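# Place the phone inside its case

## Task

Get the phone seated inside its case so that it stays there by itself, without the robot holding it. Then open the gripper, release it and pull the arms away.

## Robot and tools

Robot: two 6-joint arms with parallel grippers, named left_arm and right_arm. The names are not image sides. left_arm's base is at (-0.037, +0.247, 0) m and right_arm's base at (+0.003, -0.350, 0) m. Each base is turned slightly about z: quat_wxyz (+0.995, 0, 0, +0.103) for left and (+0.998, 0, 0, +0.070) for right.

Scene frame: origin on the tabletop midway between the arms. +z is up, +x points out over the table, and +y is toward left_arm. Every reported gripper pose uses this shared frame.

Gripper: the fingers point along the gripper's +z axis and close along its y axis. The reported end_effector_position is the point between the finger pads, about 1 cm short of the tips. The printed position can drift from the true one, more so when the arm is stretched far.

Tool execute_actions. Its argument "actions" is a list holding zero or one item.
- An empty list only fetches the current state.
- {"rows": [...], "steps": n} runs a motion, with n from 1 to 15 control steps of 1/30 s each. The default is 15.
- {"steps": n} with no rows is a wait of up to 300 steps. It counts from the previous result, so time spent replying is included.
- An optional "pictures" boolean turns the camera images on or off. They are on by default.

Rows format: each row applies to one control step. If there are fewer rows than steps, the final row is held for the remaining steps. A row is always 14 numbers, even if only one arm should move:
- left_arm: waist, shoulder, elbow, wrist pitch, wrist yaw, wrist roll, opening;
- right_arm: the same seven in the same order.

Joint values: these are absolute target angles in radians, on the same scale as the Joint positions line. They are not offsets. Stated ranges per arm:
- waist -2.618 to 3.054
- shoulder 0.000 to 3.142
- elbow 0.000 to 3.142
- wrist pitch -1.571 to 1.571
- wrist yaw -1.571 to 1.571
- wrist roll -2.094 to 2.094

Limits: a target more than 0.036 rad beyond a stated end is refused, unless the joint already sits further out. A refused call moves nothing. The true end can differ from the stated one by up to 0.036 rad, and targets past it are clipped. "joint sent to its limit" reports such a clip, possibly from an earlier action that was still running. If that line is absent, it does not prove there is more room.

Opening: an absolute value from -1 (closed) to +1 (fully open, a pad gap of 0.094 m).

Motion behaviour:
- Each joint's target is kept within a lead of its measured angle: waist 0.202, shoulder 0.258, elbow 0.238, wrist pitch 0.573, wrist yaw and roll 0.522 rad. Distant goals therefore take several actions.
- Targets that would move the gripper more than 70 mm from where it is now are scaled back.
- Friction can leave a joint up to about 0.031 rad short. Changes smaller than that may do nothing.
- Between calls, the arms keep heading to the last row sent. They stop pursuing it once everything has nearly stopped, or when a step is HELD. Only a new action resumes travel or pressing.

Result lines:
- The state line gives left_arm and right_arm end_effector_position (m) and end_effector_quat_wxyz.
- Joint positions and Joint velocities list each arm's six joints (rad, rad/s), then the pad gap (m, m/s).
- grip_measured is the finger opening on the command scale. Each gripper's reading carries its own fixed error of about 1 mm.
- "joint command not followed" means a clearance check altered or blocked joint targets on some steps. The rest of the row still ran.
- HELD marks steps on which all or part of your row was not sent.
- MOTOR HOT appears from 75 °C. OVER-TEMPERATURE FAULT reports an arm stop.

Gripping: to hold something, command an opening below grip_measured. About 0.03 below gives a firm hold; a smaller difference gives a gentler one. Pad force tops out around 50 to 62 N, with less on parts under about 2 mm thick. Contact can spike harder at first touch.

Heat: holding a load heats the motors, even while you are thinking.
- At 90 °C the arm halts for 10 s. Another stop at that level can follow after 5 minutes.
- At 100 °C the arm goes limp and drops whatever it holds.
- Keep grasps short and do not squeeze harder than needed.

Tool zoom_image: arguments are camera (cam_head_left, cam_head_right, cam_high, cam_low, cam_left_wrist, cam_right_wrist) and region [x0, y0, x1, y1] in that camera's pixels. The origin is top-left and the region can be at most 504x504. The head, high and low images are 504x504; the wrist images are 616x616. It gives a closer view of the latest picture.

Tool read_manual: returns only licence text and does nothing to the robot.

Tool finished_scene: takes scene, the number of the current scene. Call it only after the phone sits in the case unaided, the fingers are open and the arms have withdrawn.

Sequence: look, locate the phone and case, approach from above with the gripper open, close on the phone, lift, move it over the case, lower it in, open, and retreat upward.

Avoid:
- knocking any rigid object off the table (this fails the task);
- dropping, slamming or hard pushes;
- the two arms colliding or pressing on each other.

Loose objects may occasionally be nudged by outside pushes, so check positions again before you grasp.

Each tool is called after "Request:" by a JSON object that holds its "op" and its "data".

## Session

Request:
{"op": "execute_actions", "data": {"actions": []}}

Scene clock: 0.00 s of 4200.00 s.
left_arm: end_effector_position=(+0.1184, +0.4109, +0.1065) grip_measured=+1.000 end_effector_quat_wxyz=(-0.129, +0.221, +0.927, +0.275) | right_arm: end_effector_position=(+0.2489, -0.7226, +0.2666) grip_measured=+1.000 end_effector_quat_wxyz=(+0.577, +0.729, +0.364, +0.050)
Joint positions: left_arm=[ 0.158  1.227  0.821 -1.053 -0.608  0.866  0.094] | right_arm=[-1.107  1.355  1.021 -0.001  0.052  1.212  0.094]
Joint velocities: left_arm=[ 0.007 -0.002  0.002 -0.022  0.022 -0.022  0.   ] | right_arm=[-0.002  0.002  0.007  0.037  0.022  0.007  0.   ]

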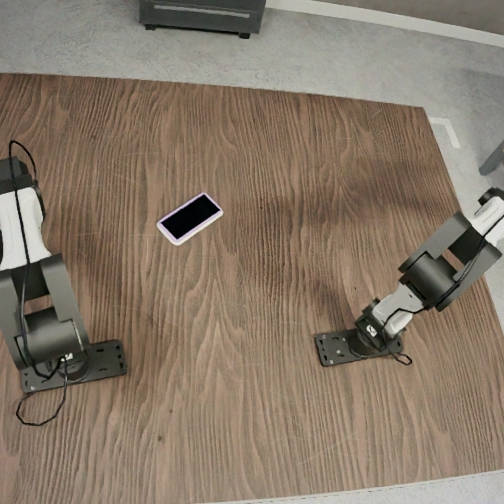

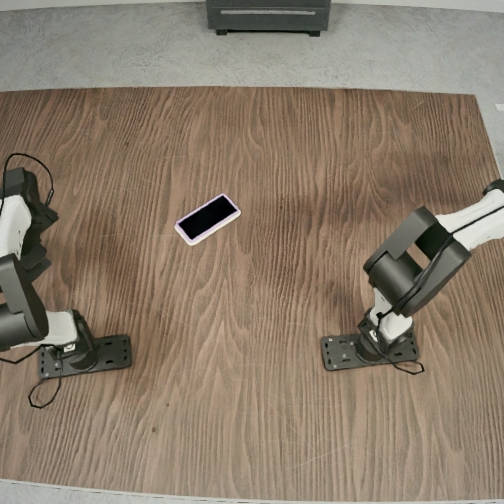

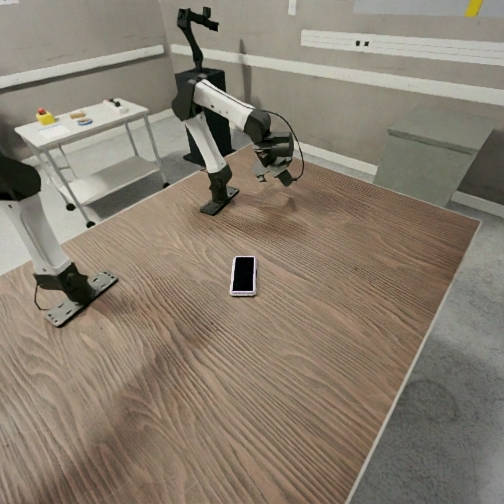

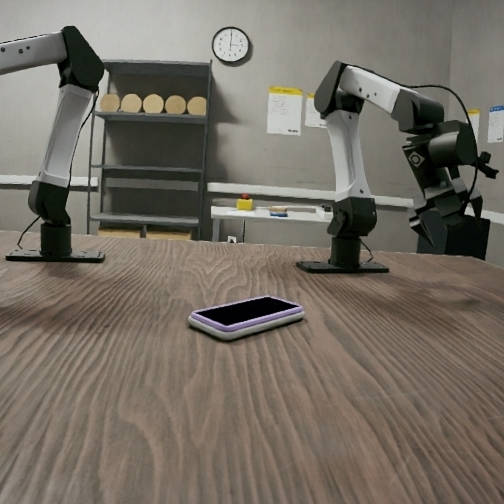

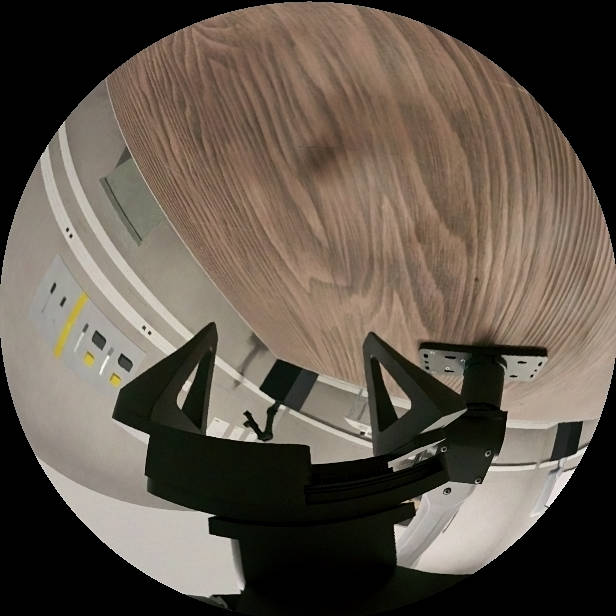

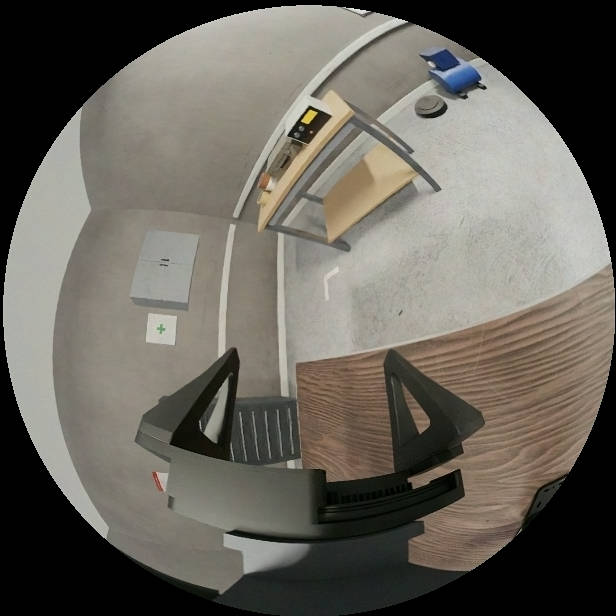

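Request:
{"op": "execute_actions", "data": {"actions": [{"rows":[[-0.1,1.3,1.2,-1.0,-0.3,0.6,0.5,-1.107,1.355,1.021,0,0.052,1.212,1],[-0.2,1.4,1.5,-1.0,0,0.33,0,-1.107,1.355,1.021,0,0.052,1.212,1],[-0.3,1.4,1.6,-1.0,0,0.33,0,-1.107,1.355,1.021,0,0.052,1.212,1],[-0.4,1.5,1.6,-1.0,0,0.33,0,-1.107,1.355,1.021,0,0.052,1.212,1],[-0.5,1.6,1.6,-1.0,0,0.33,0,-1.107,1.355,1.021,0,0.052,1.212,1],[-0.6,1.7,1.6,-1.0,0,0.33,0,-1.107,1.355,1.021,0,0.052,1.212,1],[-0.7,1.8,1.6,-1.0,0,0.33,0,-1.107,1.355,1.021,0,0.052,1.212,1],[-0.78,1.9,1.55,-0.9,0,0.33,0,-1.107,1.355,1.021,0,0.052,1.212,1]],"steps":15}]}}

Request:
{"op": "execute_actions", "data": {"actions": [{"steps":25}]}}

Request:
{"op": "zoom_image", "data": {"camera": "cam_low", "region": [170, 230, 350, 370]}}

Scene clock: 10.50 s of 4200.00 s.
left_arm: end_effector_position=(+0.3479, +0.1879, +0.0938) grip_measured=+0.003 end_effector_quat_wxyz=(+0.105, +0.305, +0.943, +0.078) | right_arm: end_effector_position=(+0.2489, -0.7226, +0.2666) grip_measured=+1.000 end_effector_quat_wxyz=(+0.577, +0.729, +0.364, +0.050)
Joint positions: left_arm=[-0.416  1.817  1.428 -0.955 -0.132  0.431  0.047] | right_arm=[-1.107  1.355  1.021 -0.001  0.052  1.212  0.094]
Joint velocities: left_arm=[-1.204  0.93   0.872  0.374  0.535 -0.403 -0.001] | right_arm=[-0.002 -0.007 -0.007 -0.022  0.007  0.022  0.   ]
Steps of this call (steps 1 to 90: nothing new was sent; then 7.00 s passed at rest; steps 91 to 105: all 15 steps of this action). Readings (joint positions):
91: left_arm=[0.141 1.233 0.837 -1.064 -0.587 0.841] | right_arm=[-1.107 1.355 1.021 -0.001 0.052 1.212]
92: left_arm=[0.100 1.253 0.872 -1.072 -0.537 0.789] | right_arm=[-1.107 1.355 1.021 -0.001 0.052 1.212]
94: left_arm=[0.017 1.312 0.959 -1.062 -0.428 0.691] | right_arm=[-1.107 1.355 1.021 -0.001 0.052 1.212]
98: left_arm=[-0.144 1.496 1.143 -1.037 -0.273 0.556] | right_arm=[-1.107 1.355 1.021 -0.001 0.052 1.212]
105: the state above

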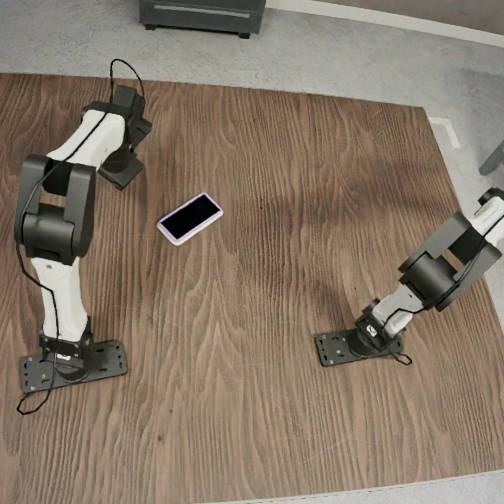

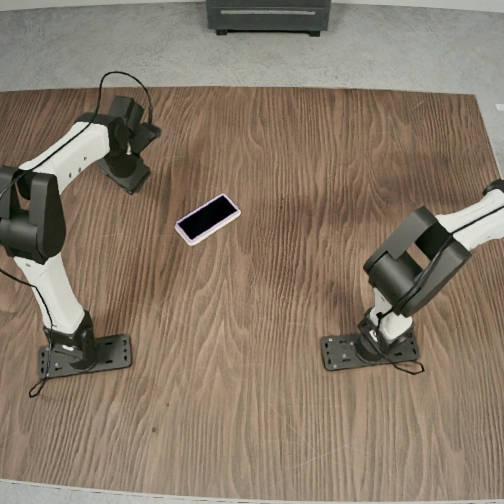

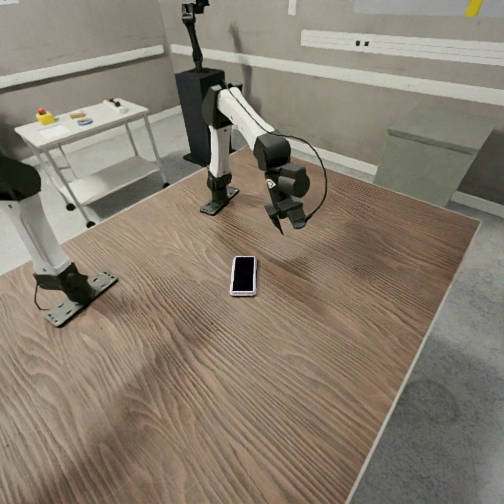

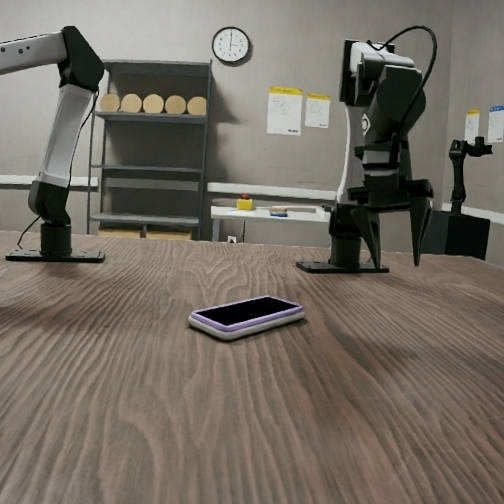

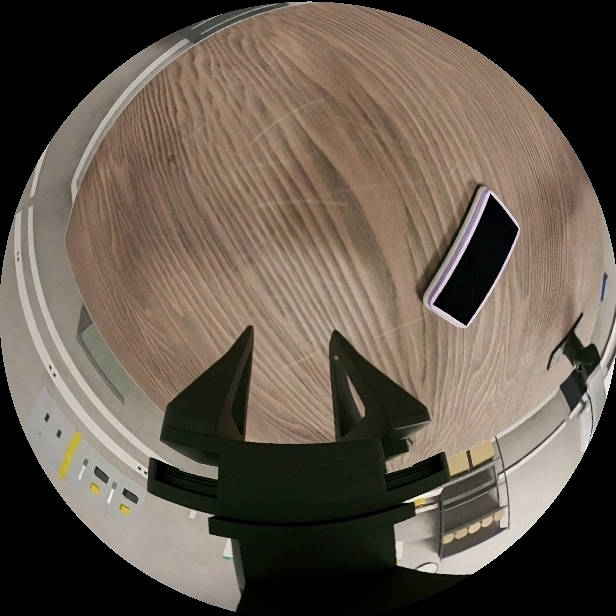

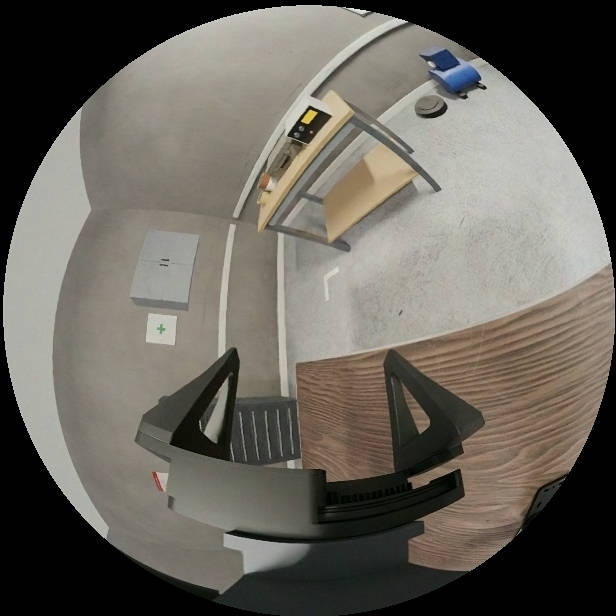

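Scene clock: 11.33 s of 4200.00 s.
left_arm: end_effector_position=(+0.3196, +0.0164, +0.0943) grip_measured=+0.003 end_effector_quat_wxyz=(+0.143, +0.437, +0.888, -0.012) | right_arm: end_effector_position=(+0.2489, -0.7226, +0.2666) grip_measured=+1.000 end_effector_quat_wxyz=(+0.577, +0.729, +0.364, +0.050)
Joint positions: left_arm=[-0.783  1.897  1.524 -0.909 -0.01   0.338  0.047] | right_arm=[-1.107  1.355  1.021 -0.001  0.052  1.212  0.094]
Joint velocities: left_arm=[-0.007  0.007  0.002 -0.051  0.037 -0.007 -0.   ] | right_arm=[ 0.007 -0.002  0.022 -0.022 -0.051  0.022  0.   ]
Steps of this call (steps 1 to 25: the robot went on to your last target). Readings (joint positions):
1: left_arm=[-0.460 1.845 1.454 -0.943 -0.118 0.418] | right_arm=[-1.107 1.355 1.021 -0.001 0.052 1.212]
2: left_arm=[-0.507 1.866 1.472 -0.933 -0.105 0.406] | right_arm=[-1.107 1.355 1.021 -0.001 0.052 1.212]
4: left_arm=[-0.609 1.888 1.494 -0.919 -0.082 0.388] | right_arm=[-1.107 1.355 1.021 -0.001 0.052 1.212]
8: left_arm=[-0.787 1.897 1.518 -0.909 -0.031 0.361] | right_arm=[-1.107 1.355 1.021 -0.001 0.052 1.212]
25: the state above

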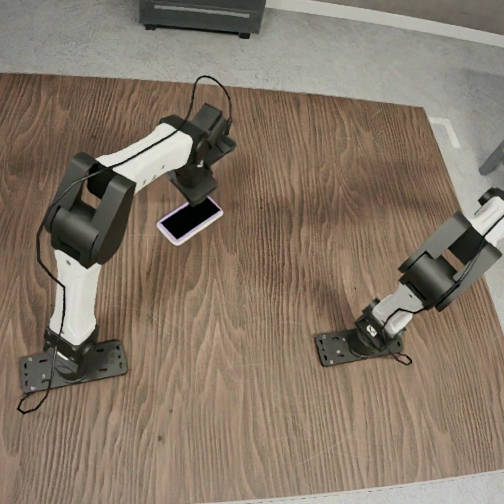

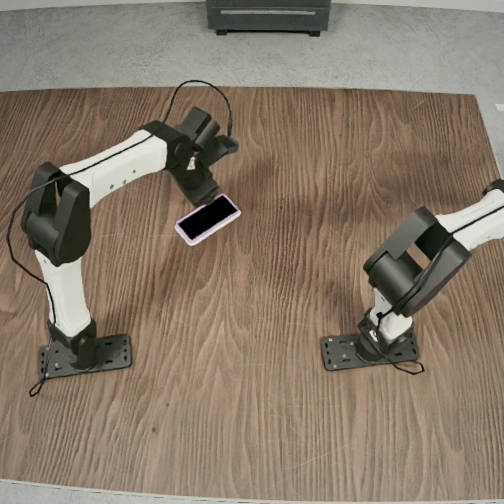

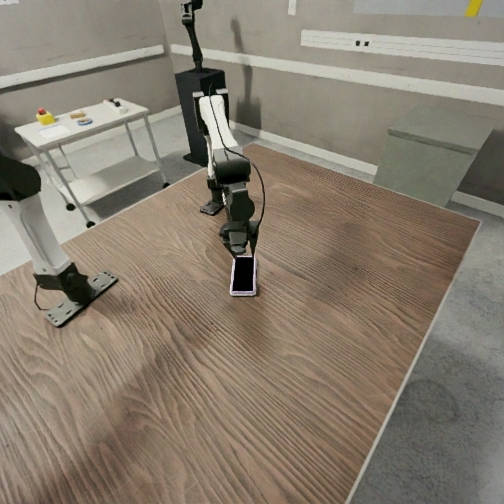

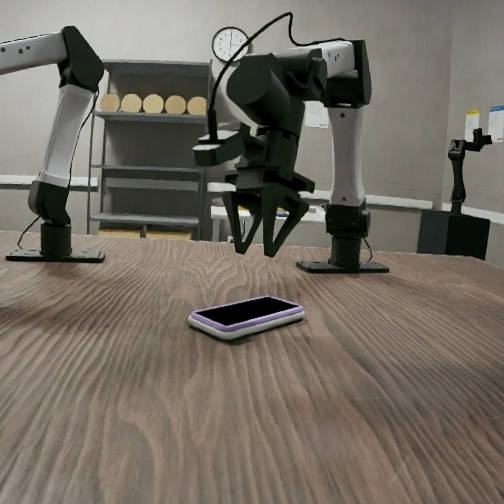

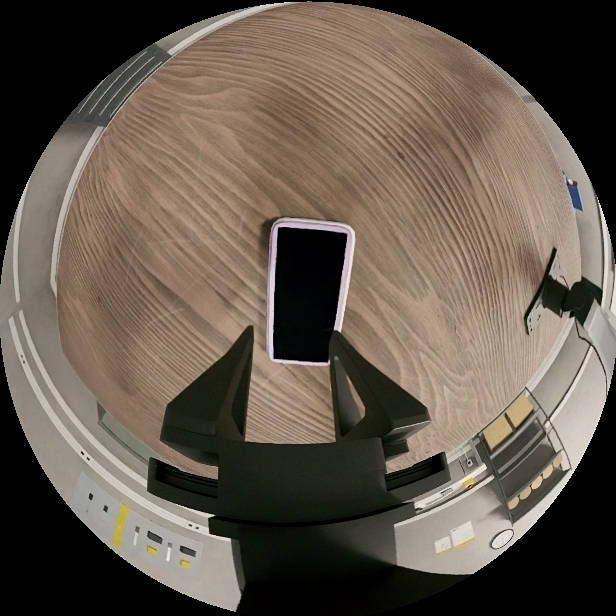

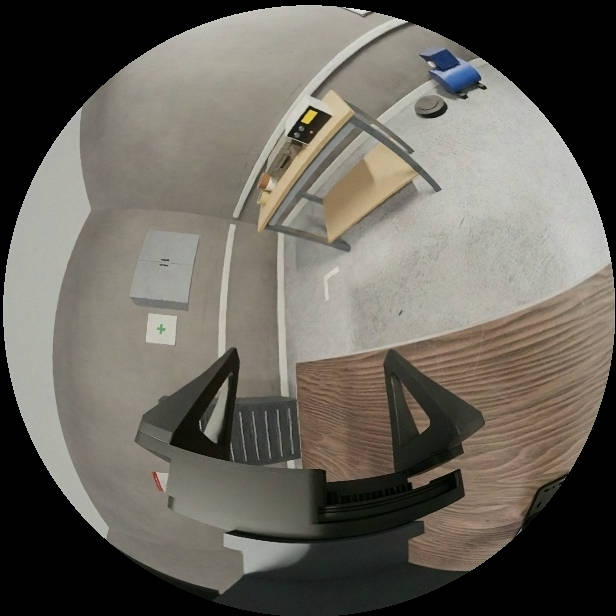

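Region (170, 230, 350, 370) of cam_low's 504x504 image, scaled by 2.800, with more detail than that image has.

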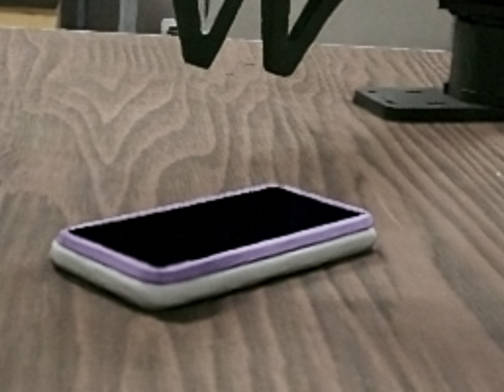

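Request:
{"op": "execute_actions", "data": {"actions": [{"rows":[[-0.81,1.95,1.52,-0.85,0,0.4,0,-1.107,1.355,1.021,0,0.052,1.212,1],[-0.81,1.95,1.52,-0.85,0,0.4,0,-1.107,1.355,1.021,0,0.052,1.212,1],[-0.81,1.95,1.52,-0.85,0,0.4,0,-1.107,1.355,1.021,0,0.052,1.212,1],[-0.81,2.0,1.51,-0.8,0,0.4,0,-1.107,1.355,1.021,0,0.052,1.212,1],[-0.81,2.0,1.51,-0.8,0,0.4,0,-1.107,1.355,1.021,0,0.052,1.212,1],[-0.81,2.0,1.51,-0.8,0,0.4,0,-1.107,1.355,1.021,0,0.052,1.212,1],[-0.81,2.04,1.5,-0.77,0,0.4,0,-1.107,1.355,1.021,0,0.052,1.212,1]],"steps":15}]}}

Request:
{"op": "zoom_image", "data": {"camera": "cam_low", "region": [170, 230, 350, 370]}}

Scene clock: 18.20 s of 4200.00 s.
left_arm: end_effector_position=(+0.3300, -0.0024, +0.0394) grip_measured=+0.003 end_effector_quat_wxyz=(+0.124, +0.471, +0.873, -0.008) | right_arm: end_effector_position=(+0.2489, -0.7226, +0.2666) grip_measured=+1.000 end_effector_quat_wxyz=(+0.577, +0.729, +0.364, +0.050)
Joint positions: left_arm=[-0.805  2.047  1.524 -0.799 -0.009  0.39   0.047] | right_arm=[-1.107  1.355  1.021 -0.001  0.052  1.212  0.094]
Joint velocities: left_arm=[-0.017 -0.002 -0.022  0.154  0.022  0.051 -0.001] | right_arm=[-0.002  0.002 -0.002 -0.066 -0.095  0.037  0.   ]
Steps of this call (steps 1 to 15: the robot went on to your last target; steps 16 to 100: nothing new was sent; then 3.03 s passed at rest; steps 101 to 115: all 15 steps of this action). Readings (joint positions):
101: left_arm=[-0.785 1.900 1.524 -0.906 -0.010 0.345] | right_arm=[-1.107 1.355 1.021 -0.001 0.052 1.212]
102: left_arm=[-0.788 1.906 1.524 -0.896 -0.010 0.355] | right_arm=[-1.107 1.355 1.021 -0.001 0.052 1.212]
104: left_arm=[-0.797 1.928 1.524 -0.880 -0.010 0.368] | right_arm=[-1.107 1.355 1.021 -0.001 0.052 1.212]
108: left_arm=[-0.805 1.999 1.524 -0.830 -0.009 0.383] | right_arm=[-1.107 1.355 1.021 -0.001 0.052 1.212]
115: the state above

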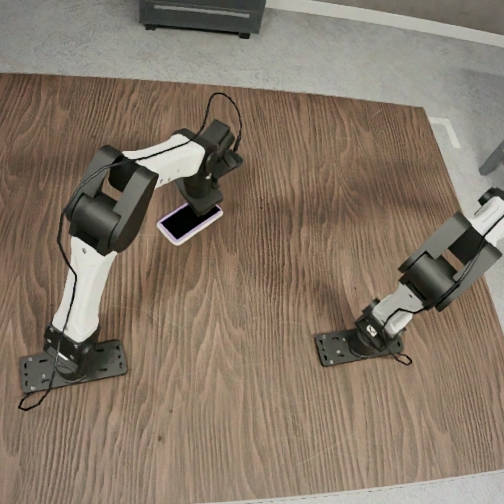

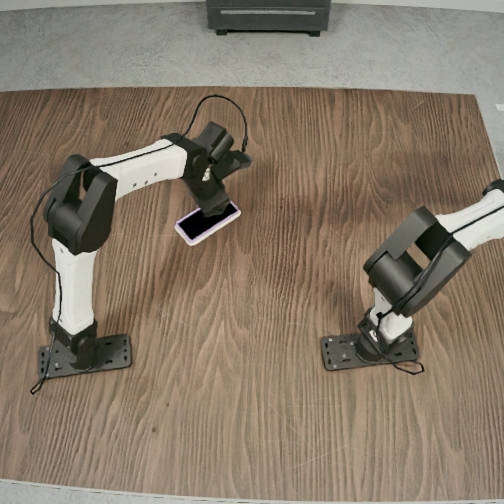

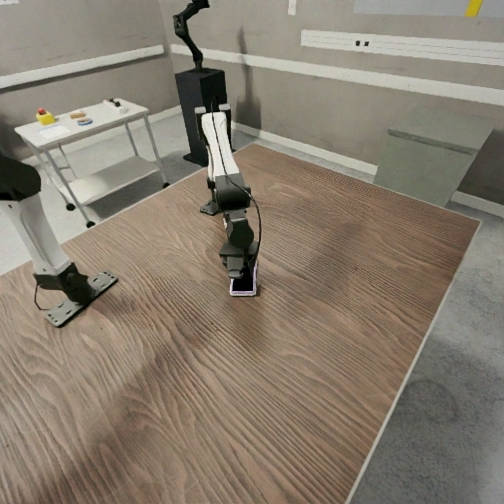

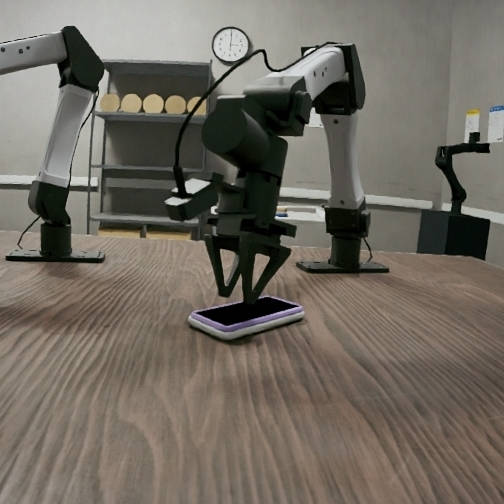

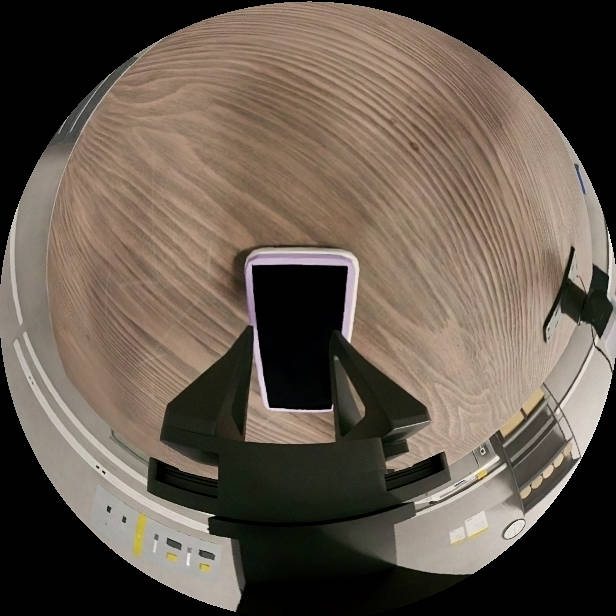

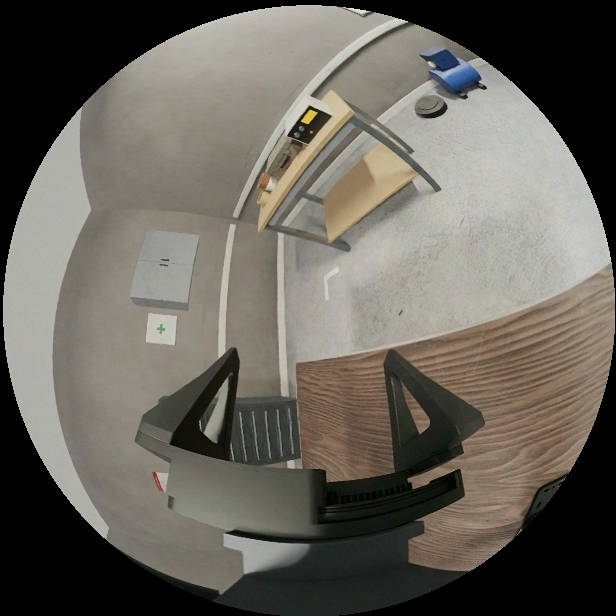

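Region (170, 230, 350, 370) of cam_low's 504x504 image, scaled by 2.800, with more detail than that image has.

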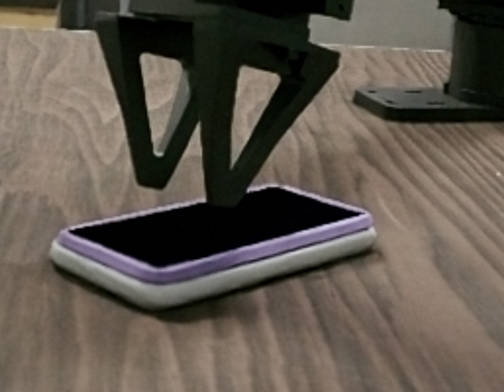

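Request:
{"op": "execute_actions", "data": {"actions": [{"rows":[[-0.81,2.05,1.49,-0.83,0,0.4,0,-1.107,1.355,1.021,0,0.052,1.212,1],[-0.81,2.05,1.49,-0.83,0,0.4,0,-1.107,1.355,1.021,0,0.052,1.212,1],[-0.81,2.05,1.49,-0.83,0,0.4,0,-1.107,1.355,1.021,0,0.052,1.212,1],[-0.81,2.05,1.49,-0.83,0,0.4,0,-1.107,1.355,1.021,0,0.052,1.212,1],[-0.81,2.08,1.48,-0.81,0,0.4,0,-1.107,1.355,1.021,0,0.052,1.212,1],[-0.81,2.08,1.48,-0.81,0,0.4,0,-1.107,1.355,1.021,0,0.052,1.212,1],[-0.81,2.08,1.48,-0.81,0,0.4,0,-1.107,1.355,1.021,0,0.052,1.212,1],[-0.81,2.08,1.48,-0.81,0,0.4,0,-1.107,1.355,1.021,0,0.052,1.212,1],[-0.81,2.11,1.47,-0.80,0,0.4,0,-1.107,1.355,1.021,0,0.052,1.212,1]],"steps":15}]}}

Request:
{"op": "zoom_image", "data": {"camera": "cam_low", "region": [170, 230, 350, 370]}}

Scene clock: 26.17 s of 4200.00 s.
left_arm: end_effector_position=(+0.3230, +0.0022, +0.0196) grip_measured=+0.002 end_effector_quat_wxyz=(+0.098, +0.473, +0.875, -0.006) | right_arm: end_effector_position=(+0.2489, -0.7226, +0.2666) grip_measured=+1.000 end_effector_quat_wxyz=(+0.577, +0.729, +0.364, +0.050)
Joint positions: left_arm=[-0.805  2.082  1.506 -0.799 -0.008  0.392  0.047] | right_arm=[-1.107  1.355  1.021 -0.001  0.052  1.212  0.094]
Joint velocities: left_arm=[ 0.012 -0.012 -0.027 -0.051 -0.066  0.007  0.001] | right_arm=[-0.017  0.017  0.007 -0.037 -0.007  0.022  0.   ]
Steps of this call (steps 1 to 30: the robot went on to your last target; steps 31 to 120: nothing new was sent; then 3.47 s passed at rest; steps 121 to 135: all 15 steps of this action). Readings (joint positions):
121: left_arm=[-0.805 2.047 1.524 -0.790 -0.009 0.392] | right_arm=[-1.107 1.355 1.021 -0.001 0.052 1.212]
122: left_arm=[-0.805 2.047 1.524 -0.794 -0.009 0.392] | right_arm=[-1.107 1.355 1.021 -0.001 0.052 1.212]
124: left_arm=[-0.805 2.047 1.524 -0.801 -0.009 0.392] | right_arm=[-1.107 1.355 1.021 -0.001 0.052 1.212]
128: left_arm=[-0.805 2.057 1.512 -0.802 -0.009 0.392] | right_arm=[-1.107 1.355 1.021 -0.001 0.052 1.212]
135: the state above

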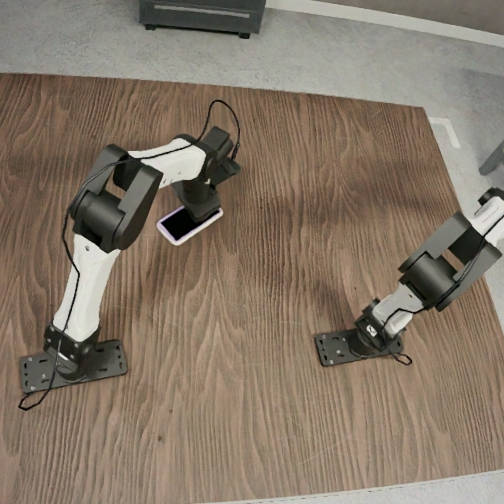

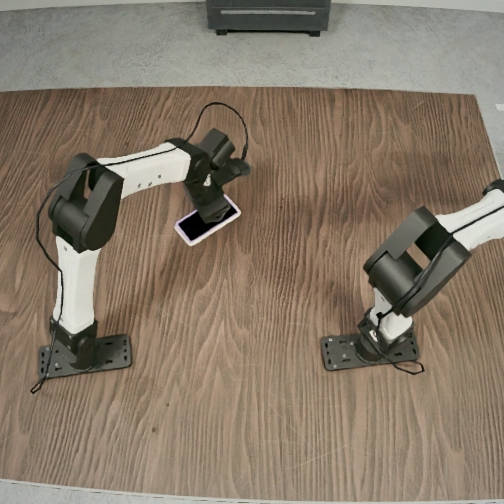

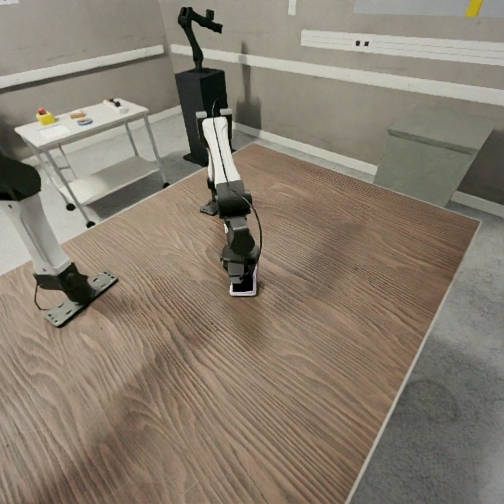

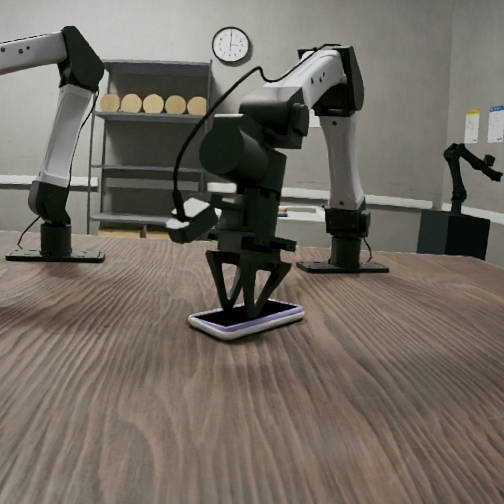

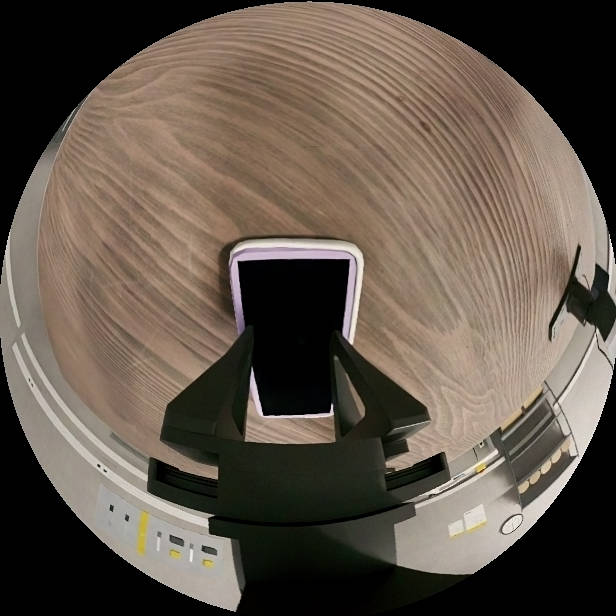

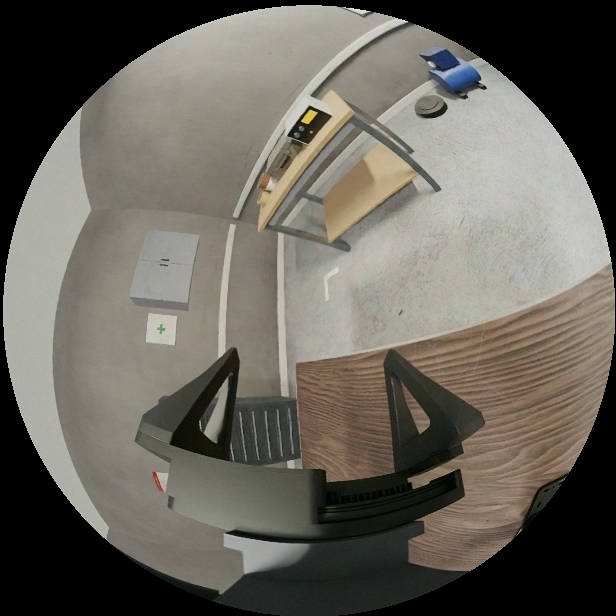

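Region (170, 230, 350, 370) of cam_low's 504x504 image, scaled by 2.800, with more detail than that image has.

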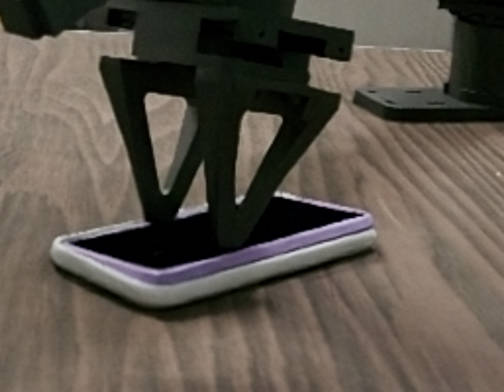

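Request:
{"op": "execute_actions", "data": {"actions": [{"rows":[[-0.81,2.13,1.47,-0.80,0,0.4,0,-1.107,1.355,1.021,0,0.052,1.212,1],[-0.81,2.13,1.47,-0.80,0,0.4,0,-1.107,1.355,1.021,0,0.052,1.212,1],[-0.81,2.13,1.47,-0.80,0,0.4,0,-1.107,1.355,1.021,0,0.052,1.212,1],[-0.81,2.13,1.47,-0.80,0,0.4,0,-1.107,1.355,1.021,0,0.052,1.212,1],[-0.81,2.13,1.47,-0.80,0,0.4,0,-1.107,1.355,1.021,0,0.052,1.212,1],[-0.81,2.17,1.46,-0.80,0,0.4,0,-1.107,1.355,1.021,0,0.052,1.212,1]],"steps":15}]}}

Request:
{"op": "zoom_image", "data": {"camera": "cam_low", "region": [170, 230, 350, 370]}}

Scene clock: 32.30 s of 4200.00 s.
left_arm: end_effector_position=(+0.3225, +0.0025, +0.0172) grip_measured=+0.002 end_effector_quat_wxyz=(+0.095, +0.473, +0.876, -0.006) | right_arm: end_effector_position=(+0.2489, -0.7226, +0.2666) grip_measured=+1.000 end_effector_quat_wxyz=(+0.577, +0.729, +0.364, +0.050)
Joint positions: left_arm=[-0.805  2.088  1.506 -0.799 -0.008  0.392  0.047] | right_arm=[-1.107  1.355  1.021 -0.001  0.052  1.212  0.094]
Joint velocities: left_arm=[ 0.002  0.002 -0.002 -0.007  0.007  0.007 -0.   ] | right_arm=[ 0.002 -0.007 -0.012 -0.037  0.007 -0.037  0.   ]
Steps of this call (steps 1 to 15: the robot went on to your last target; steps 16 to 100: nothing new was sent; then 2.30 s passed at rest; steps 101 to 115: all 15 steps of this action). Readings (joint positions):
101: left_arm=[-0.805 2.083 1.506 -0.799 -0.008 0.392] | right_arm=[-1.107 1.355 1.021 -0.001 0.052 1.212]
102: left_arm=[-0.805 2.083 1.506 -0.799 -0.008 0.392] | right_arm=[-1.107 1.355 1.021 -0.001 0.052 1.212]
104: left_arm=[-0.805 2.083 1.506 -0.799 -0.008 0.392] | right_arm=[-1.107 1.355 1.021 -0.001 0.052 1.212]
108: left_arm=[-0.805 2.088 1.506 -0.799 -0.008 0.392] | right_arm=[-1.107 1.355 1.021 -0.001 0.052 1.212]
115: the state above

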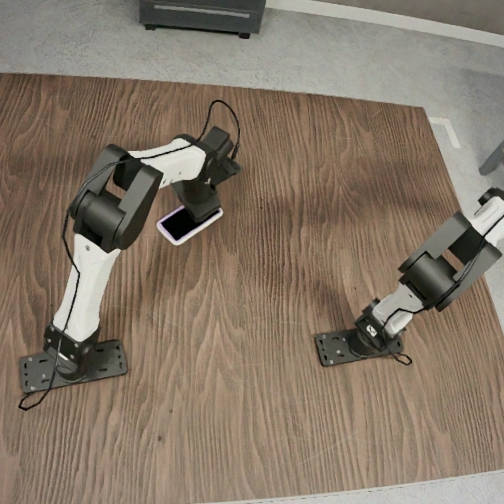

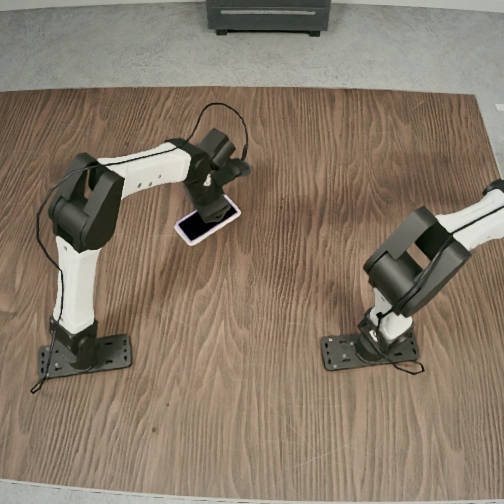

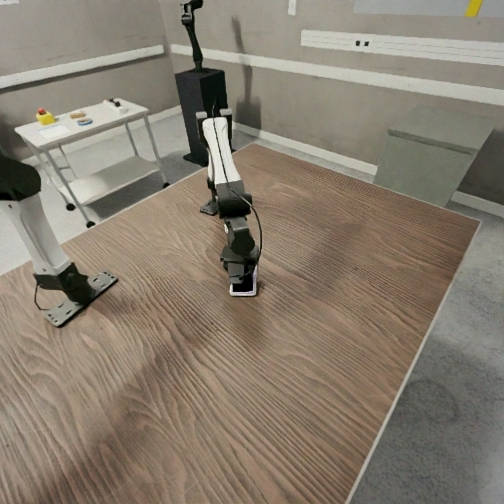

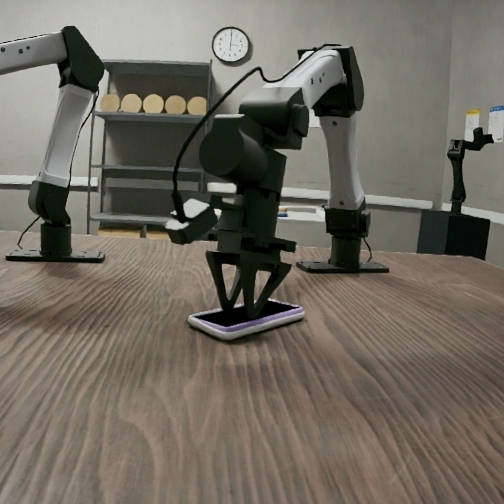

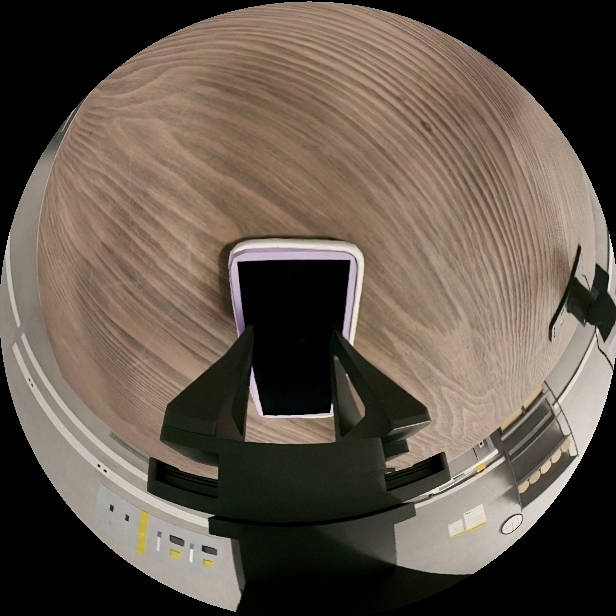

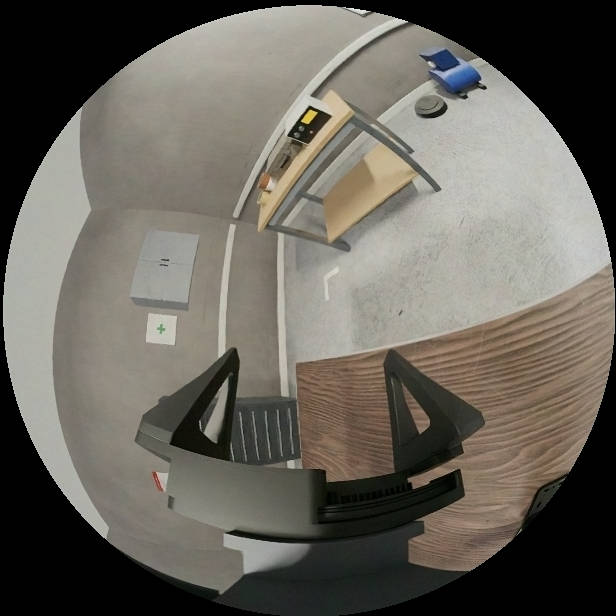

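Region (170, 230, 350, 370) of cam_low's 504x504 image, scaled by 2.800, with more detail than that image has.

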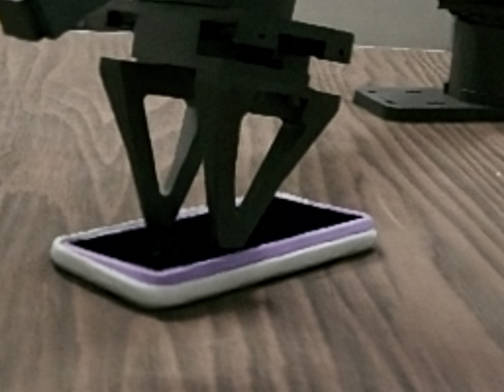

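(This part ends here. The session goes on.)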